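## Task

Plate B38 is protruding from slot 4 of plate hotel H1. Slide it in until it rests against the back stop, and make sure it stays there without the robot holding it. Then release it and move the gripper away.

## Robot and tools

Robot: a single six-joint arm with a two-finger parallel gripper. H1 has 4 slots, numbered from 1 at the bottom. The fingers point along the gripper's own +z axis and close along its y axis. end_effector_position is the spot midway between the finger pads, roughly 1 cm short of the fingertips. The arm's base may be slightly tilted relative to the table, and the reported hand position gets less accurate at long reach.

Scene frame: origin on the table surface directly under the arm's base, +z up, +y to the left when facing along +x. All positions are in metres and all orientations are quaternions written w first (qw, qx, qy, qz), in this frame.

A target row is always 8 numbers in this order: x, y, z, qw, qx, qy, qz, opening. x, y, z and the quaternion are an absolute gripper pose in the scene frame, not an offset. opening runs from -1 (closed) to +1 (fully open, 0.094 m). To keep the current orientation, repeat the quaternion in every row rather than copying a possibly drifted reading.

Tools:
- execute_actions {"actions": [...], "pictures": bool}. The list holds at most one item. An empty list only returns the state (with pictures). An action is {"rows": [[8 numbers], ...], "steps": n}: 1 to 15 rows, n from 1 to 15 control steps (default 15, each step 1/30 s). Each row is used for one step; if there are fewer rows than steps the last row repeats. An action needs at least 8 steps. A wait is {"steps": n} with n up to 300, counted from the previous result, so thinking time is included. A call is refused outright, sending nothing, if any target lies more than 0.6 m from the last reported position along any gripper axis.
- move {"target": [8 numbers], "speed": m/s}: drives the gripper in a straight line toward one absolute pose. speed is 0.002 to 0.5 (default 0.25); rotation is capped at twice that in rad/s. The path takes 0.5 to 10 s and stops early if longer. It does not avoid obstacles, the hand can lag, stray or overshoot speed (especially with the arm stretched), and the opening is applied at the start. Faster contact means a harder hit, and aiming farther beyond a contact pushes harder.
- wait {"seconds": 0 to 10}: lets time pass with no new command.
- zoom_image {"camera": "cam_high"|"cam_low"|"cam_wrist", "region": [x0, y0, x1, y1]}: pixel box (top-left origin) of that camera's latest image, at most 504 by 504 pixels.
- finished_scene {"scene": n}: ends the current scene irreversibly, grades it and gives the next task. Call it only once the plate is home and the gripper has let go and backed off. Replying with no tool call ends everything.

Cameras: cam_high and cam_low are 504x504, cam_wrist is 616x616 fisheye. Pictures come with move and wait results, and with execute_actions only for an empty list or pictures: true.

Control behaviour: every step, the commanded pose is clipped to within 70 mm and 16 degrees of the measured pose, then reached by damped inverse kinematics, position taking priority over orientation. Joint friction may leave the hand up to about 31 mm off, and very small moves may not happen at all. After an action the arm only continues to the last clipped pose, so check the reported pose and send the rest. Each execute_actions result is taken 8 steps before the action ends; those steps run while you think. The simulation keeps running during your reply time.

Result lines: the state line gives end_effector_position and end_effector_quat_wxyz. Joint positions and velocities list waist, shoulder, elbow, wrist pitch, wrist yaw, wrist roll, then finger gap (m). grip_measured is the finger opening on the command scale; readings may be off by about 1 mm. To hold something, command about 0.03 below grip_measured. Joint torques are raw drive outputs with offsets and noise. HELD marks steps where the clearance check withheld part of the command; "pose unreachable" means that check altered or blocked it (a mount under the base counts as arm). "Hand target" is the pose currently being driven toward. A move adds a "move:" line: done (settled near target), off_target, moving, held or fault, plus limits such as paced (pose clipped) or held (some steps blocked; the arm may then jump faster than speed), and the distance from target. FAULT lines report stops; MOTOR HOT warns from 75 °C, 90 °C stops the arm for 10 s, 100 °C makes it drop. Pushing into an obstacle keeps loading the motors, so ease off after contact.

Cautions: occasional disturbances may jostle loose objects. Knocking anything off the table ends the scene. Avoid slams, fast contacts and very hard pushes: approach the plate edge slowly, push it gently to the back stop, then open, retreat, and confirm it stays put.

Each tool is called after "Request:" as name(argument=value, ...) on one line, values as JSON.

## Session

Request:
execute_actions(actions=[])

Scene clock: 0.00 s of 7200.00 s.
end_effector_position=(+0.2187, +0.4623, +0.2934) grip_measured=+1.000 end_effector_quat_wxyz=(+0.624, -0.589, +0.312, -0.407)
Joint positions: [ 1.258  1.179  0.643  1.213  0.835 -1.453  0.094]
Joint velocities: [-0.012  0.002  0.007  0.022 -0.022  0.051  0.   ]
Joint torques (N m, as the arm reports them, + toward a larger angle): no reading
Hand target: +0.219, +0.462, +0.293; +0.624, -0.589, +0.312, -0.407

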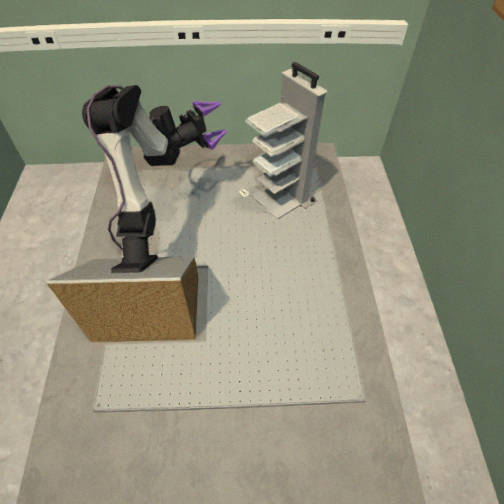

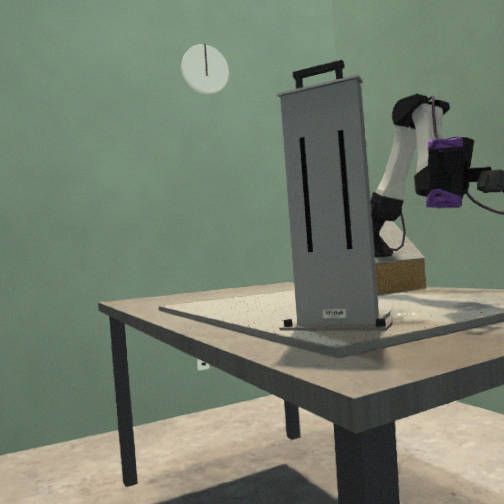

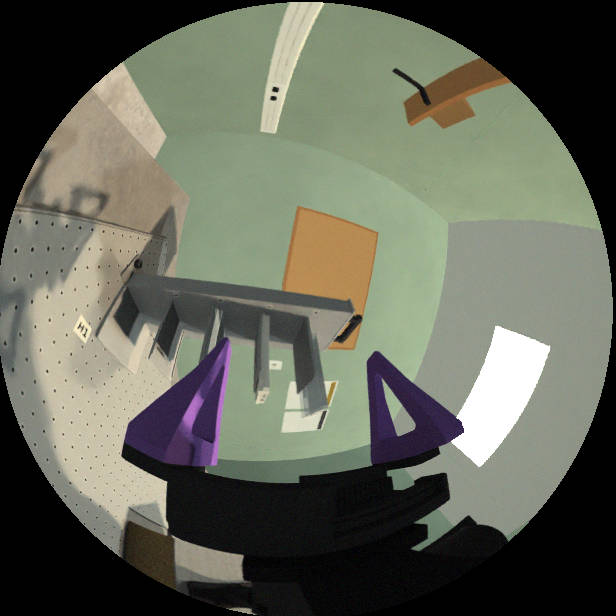

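Request:
zoom_image(camera="cam_high", region=[180, 50, 360, 230])

Request:
zoom_image(camera="cam_wrist", region=[60, 200, 400, 480])

Region (180, 50, 360, 230) of cam_high's 504x504 image, scaled by 2.800, with more detail than that image has.

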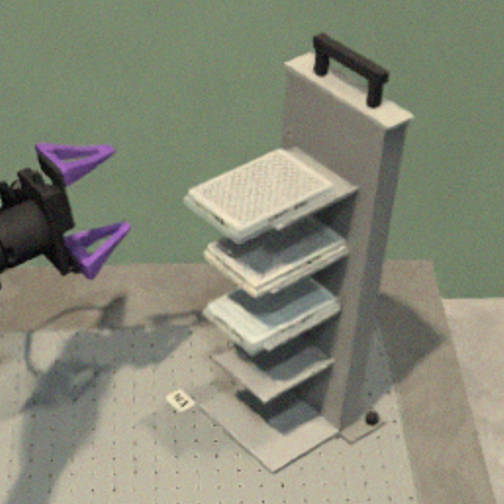

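Region (60, 200, 400, 480) of cam_wrist's 616x616 image, scaled by 1.482, with more detail than that image has; it fills the top 415 rows of this view, and the rest is white.

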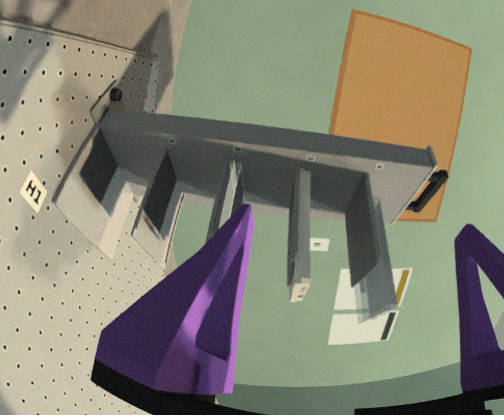

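Request:
move(target=[0.15,0.30,0.36,0.674,-0.213,0.674,0.213,-1])

Scene clock: 5.00 s of 7200.00 s.
end_effector_position=(+0.1556, +0.3122, +0.3596) grip_measured=-0.983 end_effector_quat_wxyz=(+0.690, -0.189, +0.673, +0.187)
Joint positions: [1.384 0.023 0.253 0.413 0.886 0.176 0.001]
Joint velocities: [ 0.071 -0.022 -0.037  0.095  0.095 -0.066 -0.   ]
Joint torques (N m, as the arm reports them, + toward a larger angle): [ 0.42 -1.37  7.11  2.39  0.25 -0.03]
Hand target: +0.155, +0.308, +0.359; +0.694, -0.182, +0.670, +0.190
Off the commanded pose: 0.013 m, 4 deg.
joint sent to its limit — the command would take joint 2 (shoulder) past its lower limit, so that joint was sent only as far as its limit.
Kept back: nothing.
move: off_target

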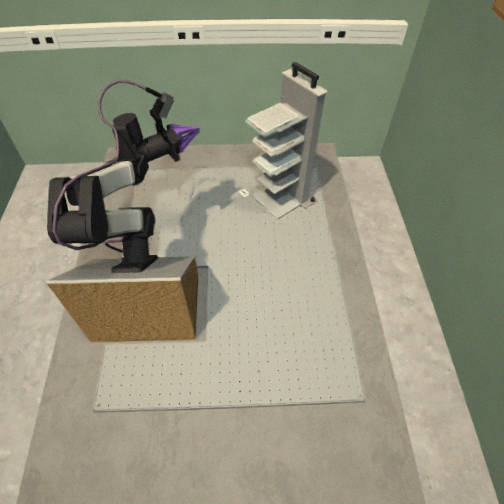

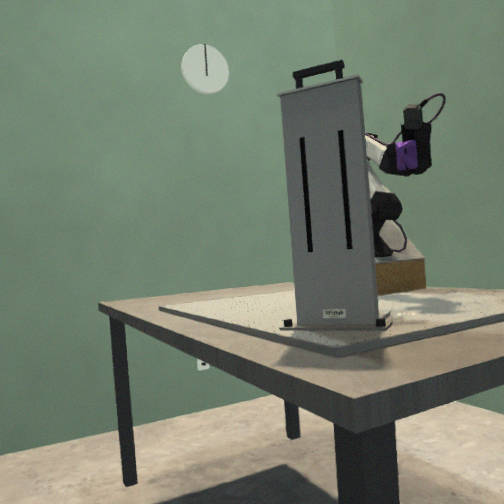

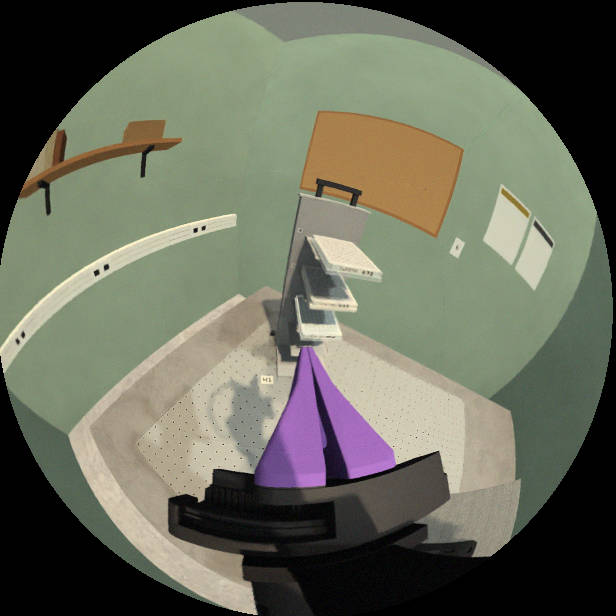

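Request:
move(target=[0.26,0.27,0.36,0.664,-0.242,0.664,0.242,-1])

Request:
zoom_image(camera="cam_wrist", region=[200, 150, 440, 390])

Request:
zoom_image(camera="cam_high", region=[180, 50, 360, 230])

Scene clock: 7.50 s of 7200.00 s.
end_effector_position=(+0.2574, +0.2760, +0.3672) grip_measured=-0.983 end_effector_quat_wxyz=(+0.665, -0.247, +0.660, +0.248)
Joint positions: [-0.078  0.787  0.147  1.222 -0.55   0.975  0.001]
Joint velocities: [ 0.002  0.017  0.002  0.007 -0.066  0.022  0.001]
Joint torques (N m, as the arm reports them, + toward a larger angle): [-2.68  1.61  4.03  1.31  0.6   0.07]
Hand target: +0.260, +0.267, +0.362; +0.664, -0.236, +0.666, +0.244
Off the commanded pose: 0.010 m, 1 deg.
Kept back: nothing.
move: done; limits=paced

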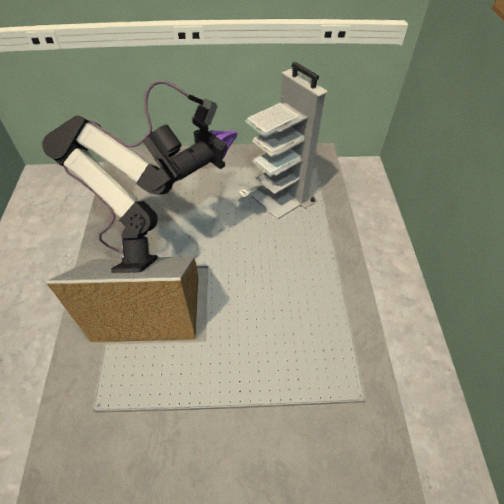

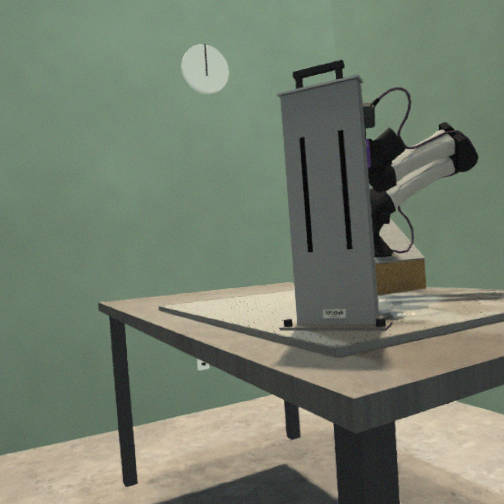

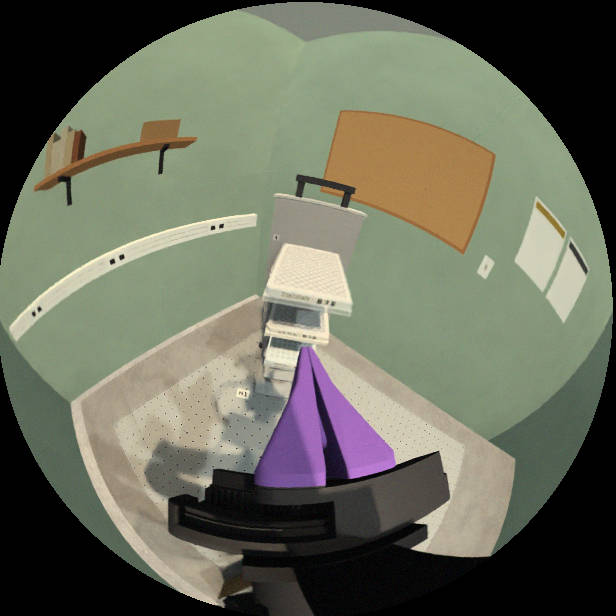

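Region (200, 150, 440, 390) of cam_wrist's 616x616 image, scaled by 2.100, with more detail than that image has.

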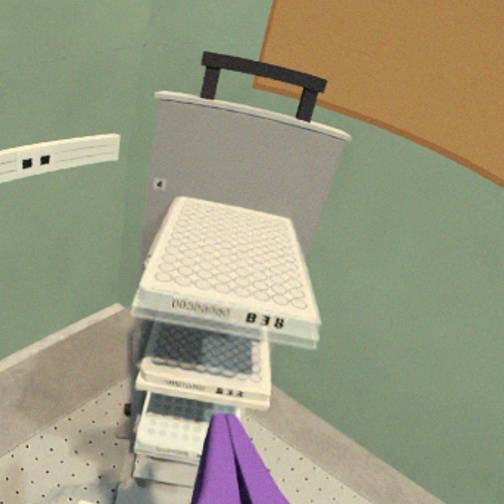

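Region (180, 50, 360, 230) of cam_high's 504x504 image, scaled by 2.800, with more detail than that image has.

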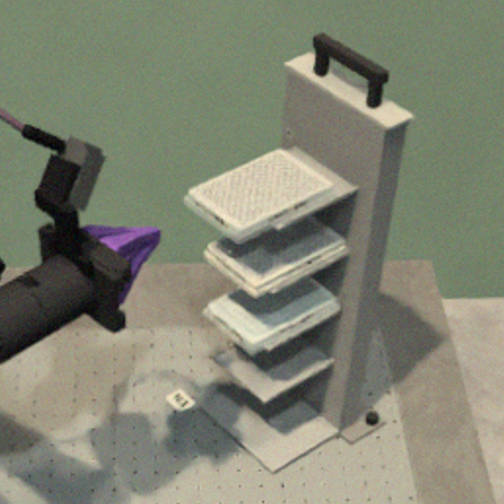

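Request:
move(target=[0.295,0.305,0.34,0.664,-0.242,0.664,0.242,-1], speed=0.1)

Request:
zoom_image(camera="cam_wrist", region=[200, 200, 440, 440])

Request:
zoom_image(camera="cam_high", region=[200, 70, 320, 190])

Scene clock: 9.17 s of 7200.00 s.
end_effector_position=(+0.2927, +0.2943, +0.3318) grip_measured=-0.983 end_effector_quat_wxyz=(+0.657, -0.234, +0.677, +0.235)
Joint positions: [ 0.174  1.008  0.219  1.253 -0.333  0.824  0.001]
Joint velocities: [-0.002  0.002 -0.012  0.007 -0.051 -0.037 -0.002]
Joint torques (N m, as the arm reports them, + toward a larger angle): [-1.51 -0.17  8.07  1.8   0.68 -0.01]
Hand target: +0.294, +0.304, +0.340; +0.664, -0.243, +0.665, +0.241
Off the commanded pose: 0.014 m, 2 deg.
Kept back: nothing.
move: off_target

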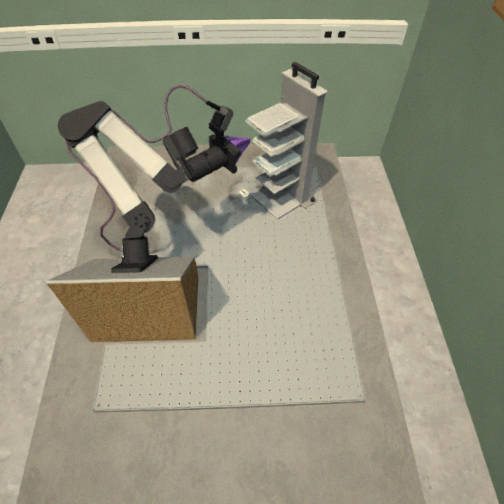

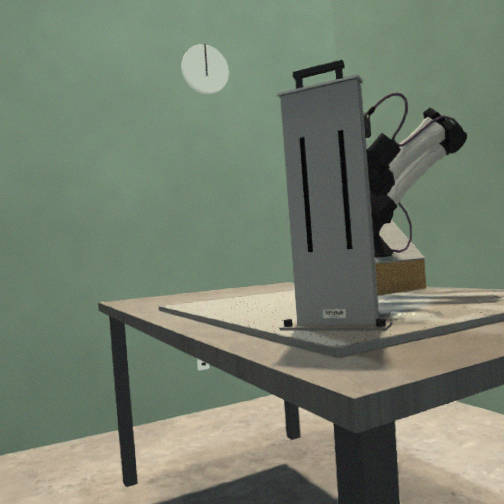

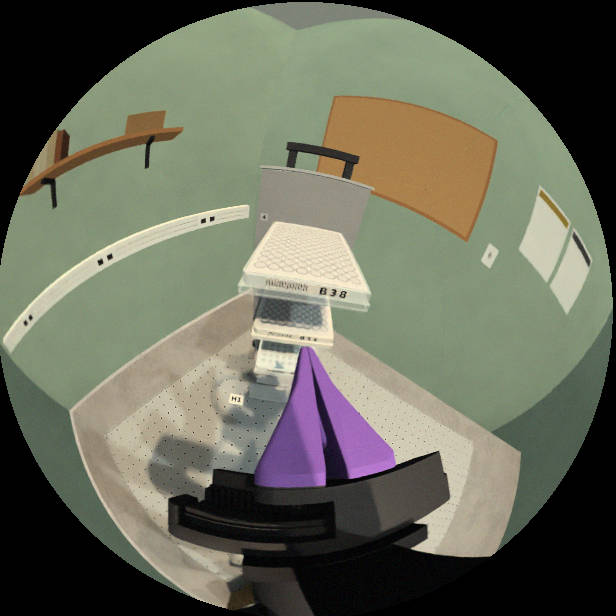

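Region (200, 200, 440, 440) of cam_wrist's 616x616 image, scaled by 2.100, with more detail than that image has.

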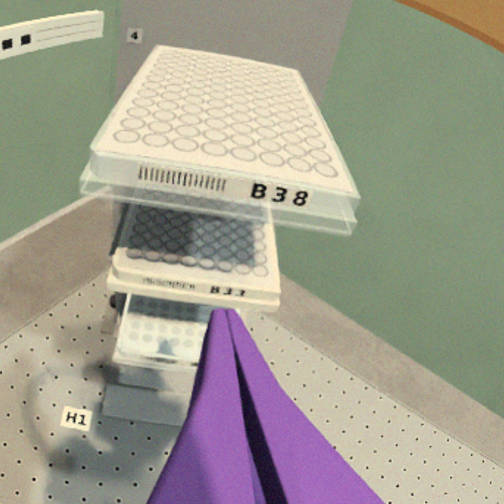

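Region (200, 70, 320, 190) of cam_high's 504x504 image, scaled by 4.200, with more detail than that image has.

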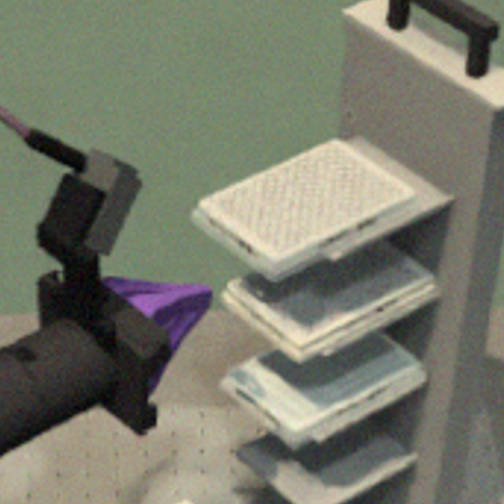

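Request:
move(target=[0.293,0.305,0.365,0.664,-0.242,0.664,0.242,-1], speed=0.05)

Request:
zoom_image(camera="cam_wrist", region=[200, 200, 440, 440])

Request:
zoom_image(camera="cam_high", region=[200, 70, 320, 190])

Scene clock: 10.63 s of 7200.00 s.
end_effector_position=(+0.2954, +0.2956, +0.3505) grip_measured=-0.983 end_effector_quat_wxyz=(+0.655, -0.233, +0.678, +0.236)
Joint positions: [ 0.094  0.966  0.267  1.176 -0.407  0.867  0.001]
Joint velocities: [-0.007 -0.007 -0.002  0.007 -0.022  0.022  0.   ]
Joint torques (N m, as the arm reports them, + toward a larger angle): [-3.62 -2.07  8.23  1.42  0.5   0.14]
Hand target: +0.293, +0.305, +0.365; +0.664, -0.242, +0.664, +0.242
Off the commanded pose: 0.017 m, 2 deg.
Kept back: nothing.
move: off_target

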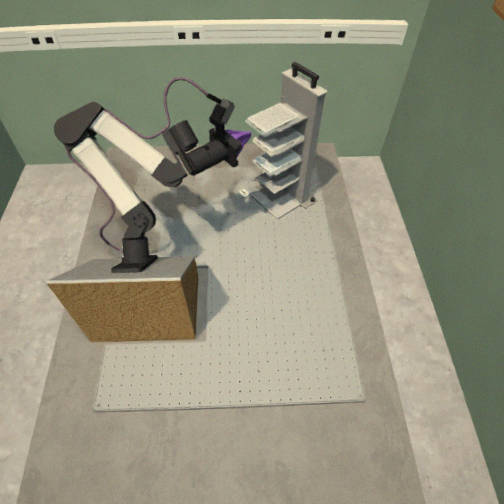

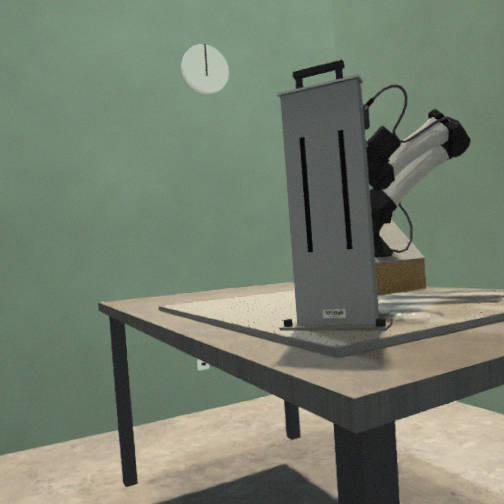

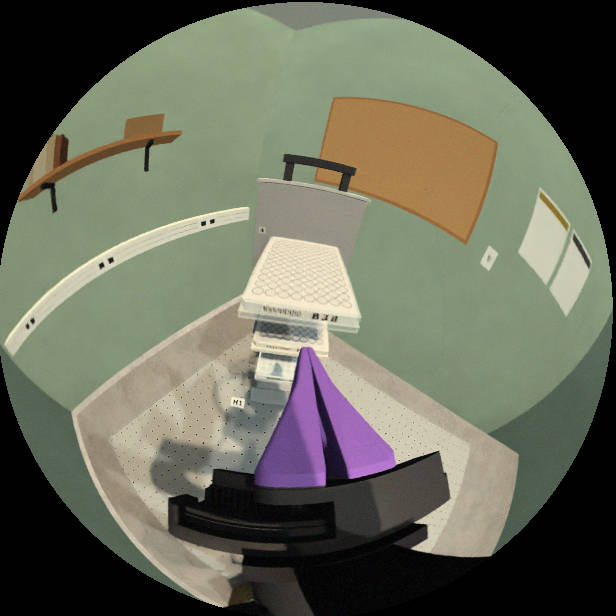

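Region (200, 200, 440, 440) of cam_wrist's 616x616 image, scaled by 2.100, with more detail than that image has.

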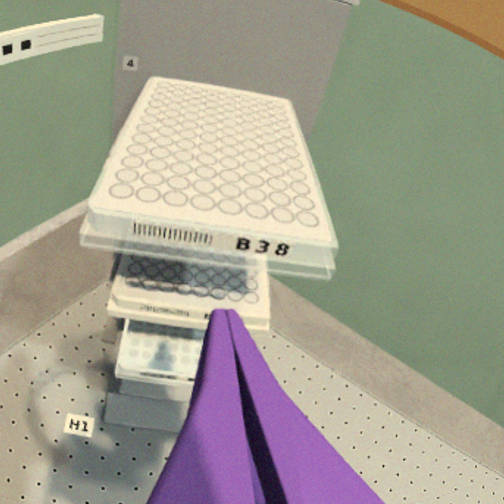

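Region (200, 70, 320, 190) of cam_high's 504x504 image, scaled by 4.200, with more detail than that image has.

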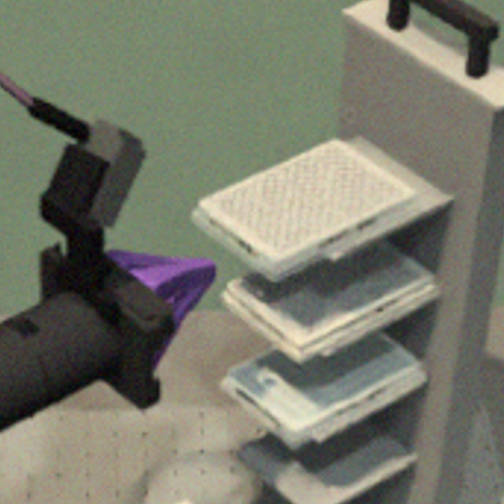

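Request:
move(target=[0.302,0.325,0.370,0.664,-0.242,0.664,0.242,-1], speed=0.03)

Request:
zoom_image(camera="cam_wrist", region=[200, 200, 440, 440])

Request:
zoom_image(camera="cam_high", region=[200, 70, 320, 190])

Scene clock: 13.03 s of 7200.00 s.
end_effector_position=(+0.3027, +0.3147, +0.3615) grip_measured=-0.983 end_effector_quat_wxyz=(+0.659, -0.235, +0.674, +0.238)
Joint positions: [ 0.128  0.966  0.35   1.097 -0.372  0.85   0.001]
Joint velocities: [-0.032 -0.002  0.017 -0.051  0.051 -0.022  0.001]
Joint torques (N m, as the arm reports them, + toward a larger angle): [-1.58 -1.37  8.45  1.47  0.66 -0.01]
Hand target: +0.302, +0.325, +0.370; +0.664, -0.242, +0.664, +0.242
Off the commanded pose: 0.013 m, 2 deg.
Kept back: nothing.
move: off_target

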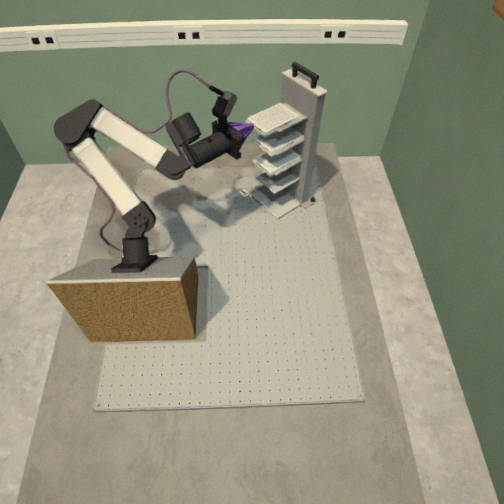

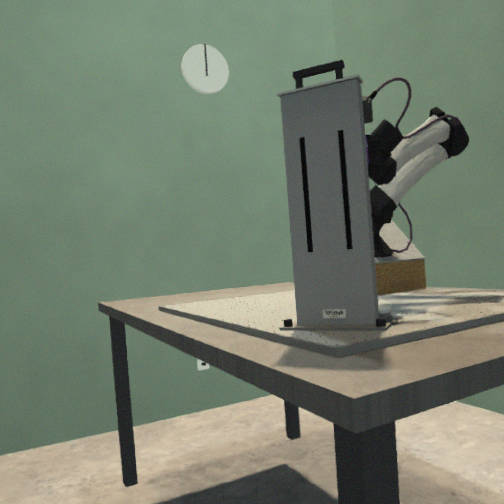

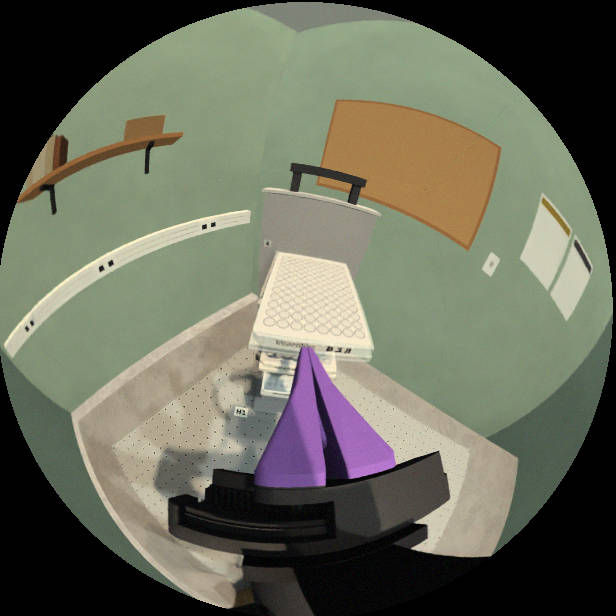

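Region (200, 200, 440, 440) of cam_wrist's 616x616 image, scaled by 2.100, with more detail than that image has.

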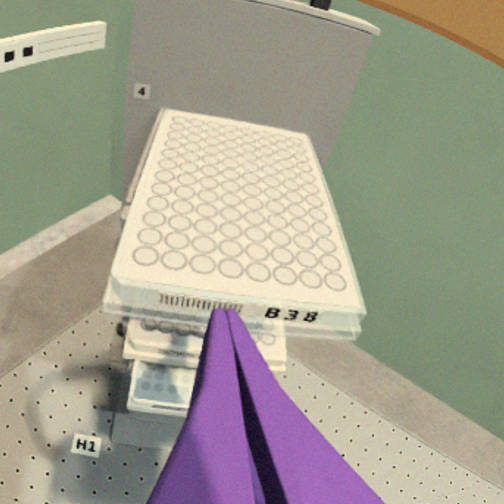

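Region (200, 70, 320, 190) of cam_high's 504x504 image, scaled by 4.200, with more detail than that image has.

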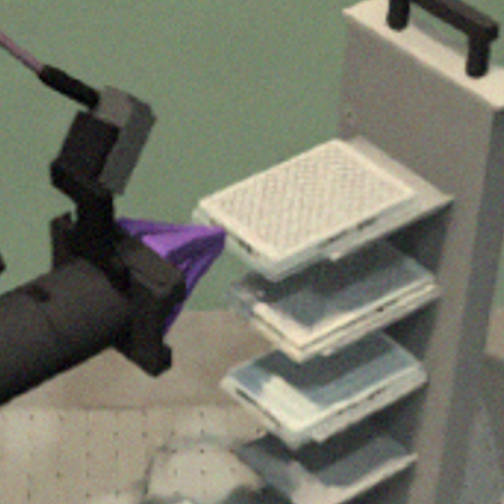

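Request:
move(target=[0.322,0.340,0.365,0.664,-0.242,0.664,0.242,-1], speed=0.02)

Request:
zoom_image(camera="cam_wrist", region=[200, 200, 440, 440])

Request:
zoom_image(camera="cam_high", region=[200, 70, 320, 190])

Scene clock: 15.10 s of 7200.00 s.
end_effector_position=(+0.3205, +0.3293, +0.3568) grip_measured=-0.983 end_effector_quat_wxyz=(+0.657, -0.234, +0.676, +0.236)
Joint positions: [ 0.188  1.055  0.425  1.095 -0.321  0.819  0.001]
Joint velocities: [ 0.002 -0.012 -0.002  0.007 -0.095 -0.066  0.   ]
Joint torques (N m, as the arm reports them, + toward a larger angle): [-1.89 -0.99  8.59  1.78  0.71 -0.01]
Hand target: +0.322, +0.339, +0.365; +0.664, -0.242, +0.664, +0.242
Off the commanded pose: 0.014 m, 2 deg.
Kept back: nothing.
move: off_target

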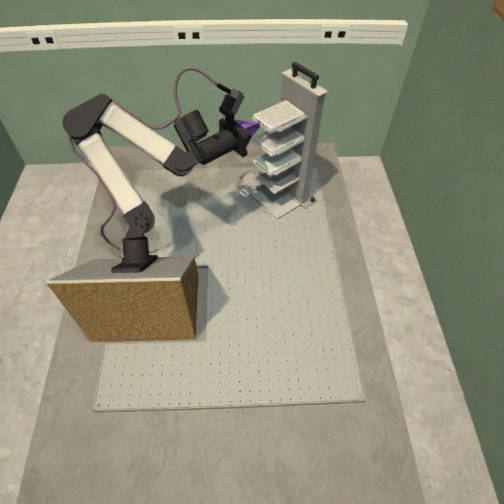

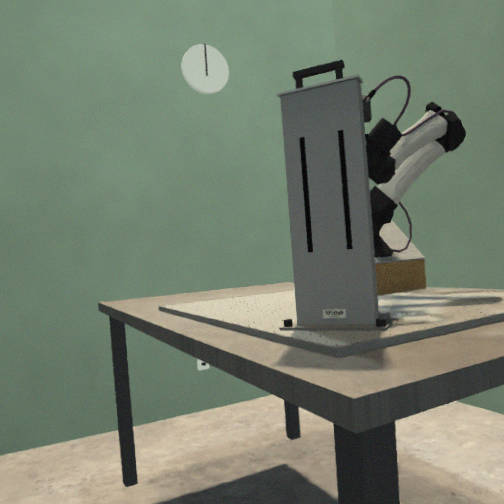

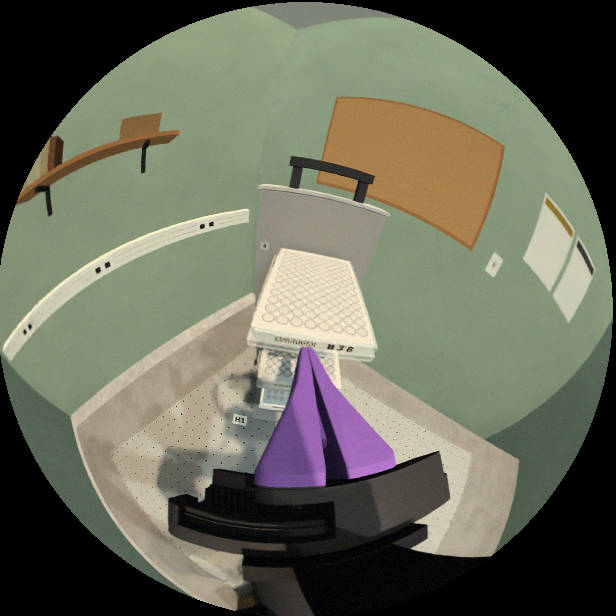

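Region (200, 200, 440, 440) of cam_wrist's 616x616 image, scaled by 2.100, with more detail than that image has.

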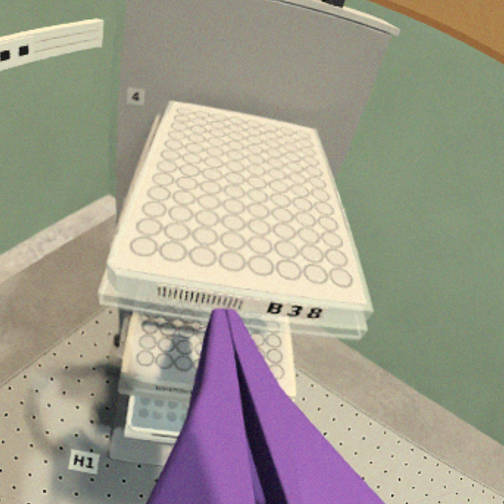

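Region (200, 70, 320, 190) of cam_high's 504x504 image, scaled by 4.200, with more detail than that image has.

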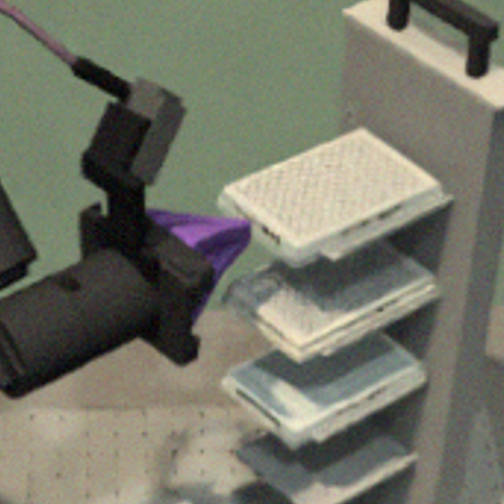

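Pushing works; ~1 cm left.

Request:
move(target=[0.335,0.351,0.369,0.664,-0.242,0.664,0.242,-1], speed=0.015)

Request:
zoom_image(camera="cam_wrist", region=[200, 200, 440, 440])

Request:
zoom_image(camera="cam_high", region=[200, 70, 320, 190])

Scene clock: 17.50 s of 7200.00 s.
end_effector_position=(+0.3281, +0.3298, +0.3573) grip_measured=-0.983 end_effector_quat_wxyz=(+0.659, -0.230, +0.678, +0.231)
Joint positions: [ 0.189  1.082  0.449  1.087 -0.309  0.814  0.001]
Joint velocities: [ 0.017  0.007  0.002 -0.007  0.007  0.007  0.   ]
Joint torques (N m, as the arm reports them, + toward a larger angle): [-1.22 -0.04 11.95  1.63  0.65  0.  ]
Hand target: +0.333, +0.350, +0.369; +0.664, -0.242, +0.664, +0.242
Off the commanded pose: 0.025 m, 3 deg.
Kept back: nothing.
move: off_target

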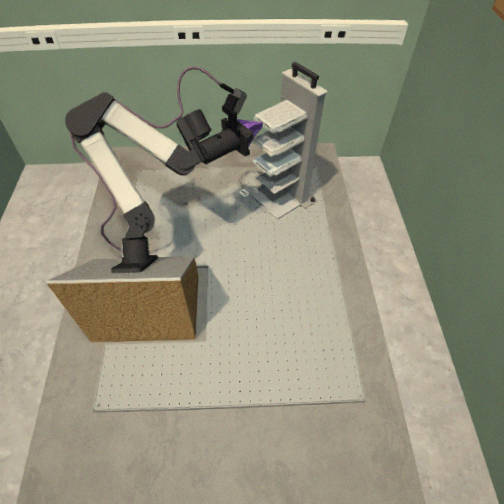

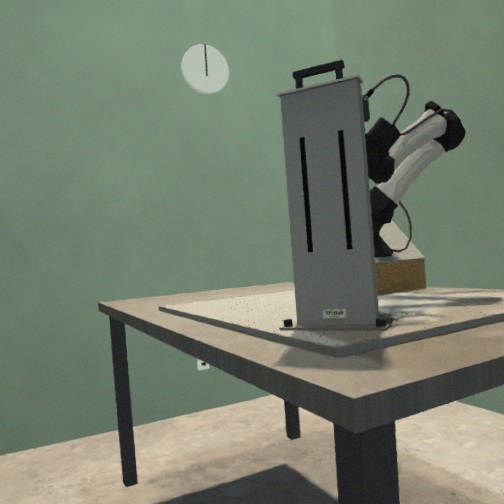

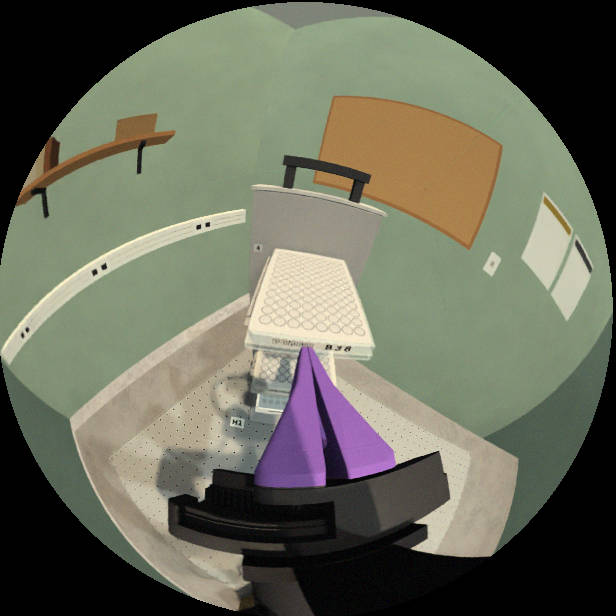

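Region (200, 200, 440, 440) of cam_wrist's 616x616 image, scaled by 2.100, with more detail than that image has.

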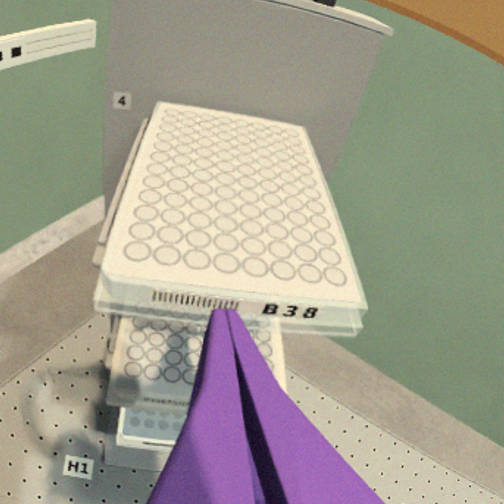

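Region (200, 70, 320, 190) of cam_high's 504x504 image, scaled by 4.200, with more detail than that image has.

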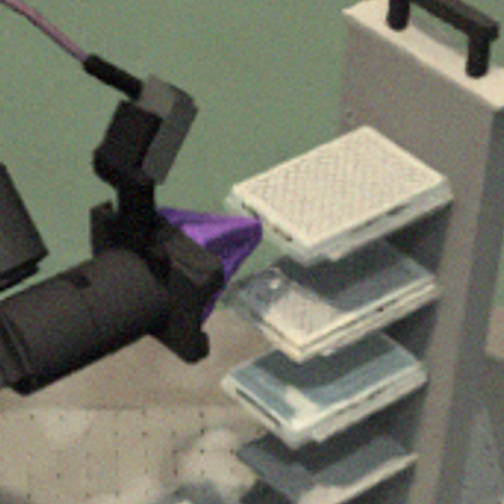

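Stopped against the back.

Request:
move(target=[0.25,0.27,0.36,0.664,-0.242,0.664,0.242,-1], speed=0.15)

Request:
zoom_image(camera="cam_high", region=[200, 70, 320, 190])

Scene clock: 19.00 s of 7200.00 s.
end_effector_position=(+0.2535, +0.2746, +0.3609) grip_measured=-0.983 end_effector_quat_wxyz=(+0.662, -0.241, +0.667, +0.242)
Joint positions: [-0.055  0.717  0.134  1.132 -0.533  0.953  0.001]
Joint velocities: [-0.007  0.017 -0.007 -0.007 -0.022  0.022 -0.001]
Joint torques (N m, as the arm reports them, + toward a larger angle): [-2.4  -0.4   4.2   1.42  0.69  0.1 ]
Hand target: +0.250, +0.271, +0.360; +0.665, -0.241, +0.664, +0.243
Off the commanded pose: 0.006 m, 0 deg.
Kept back: nothing.
move: done

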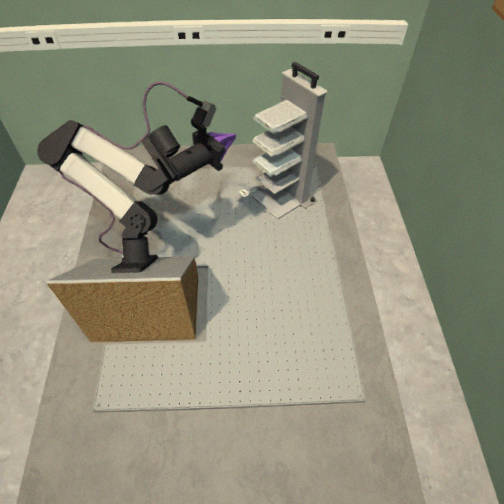

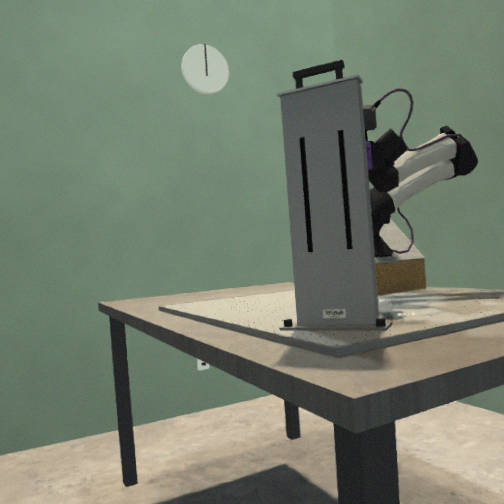

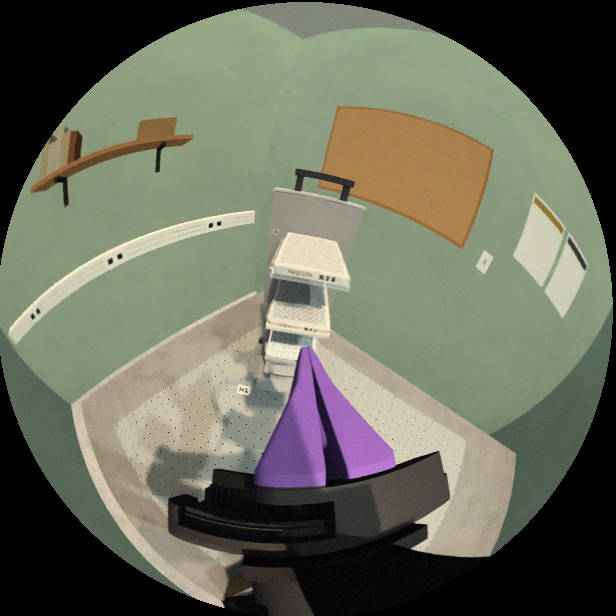

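Region (200, 70, 320, 190) of cam_high's 504x504 image, scaled by 4.200, with more detail than that image has.

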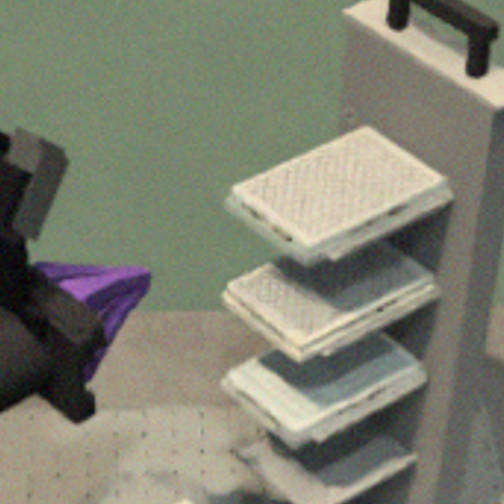

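Request:
finished_scene(scene=1)

The scene is finished: the task was done.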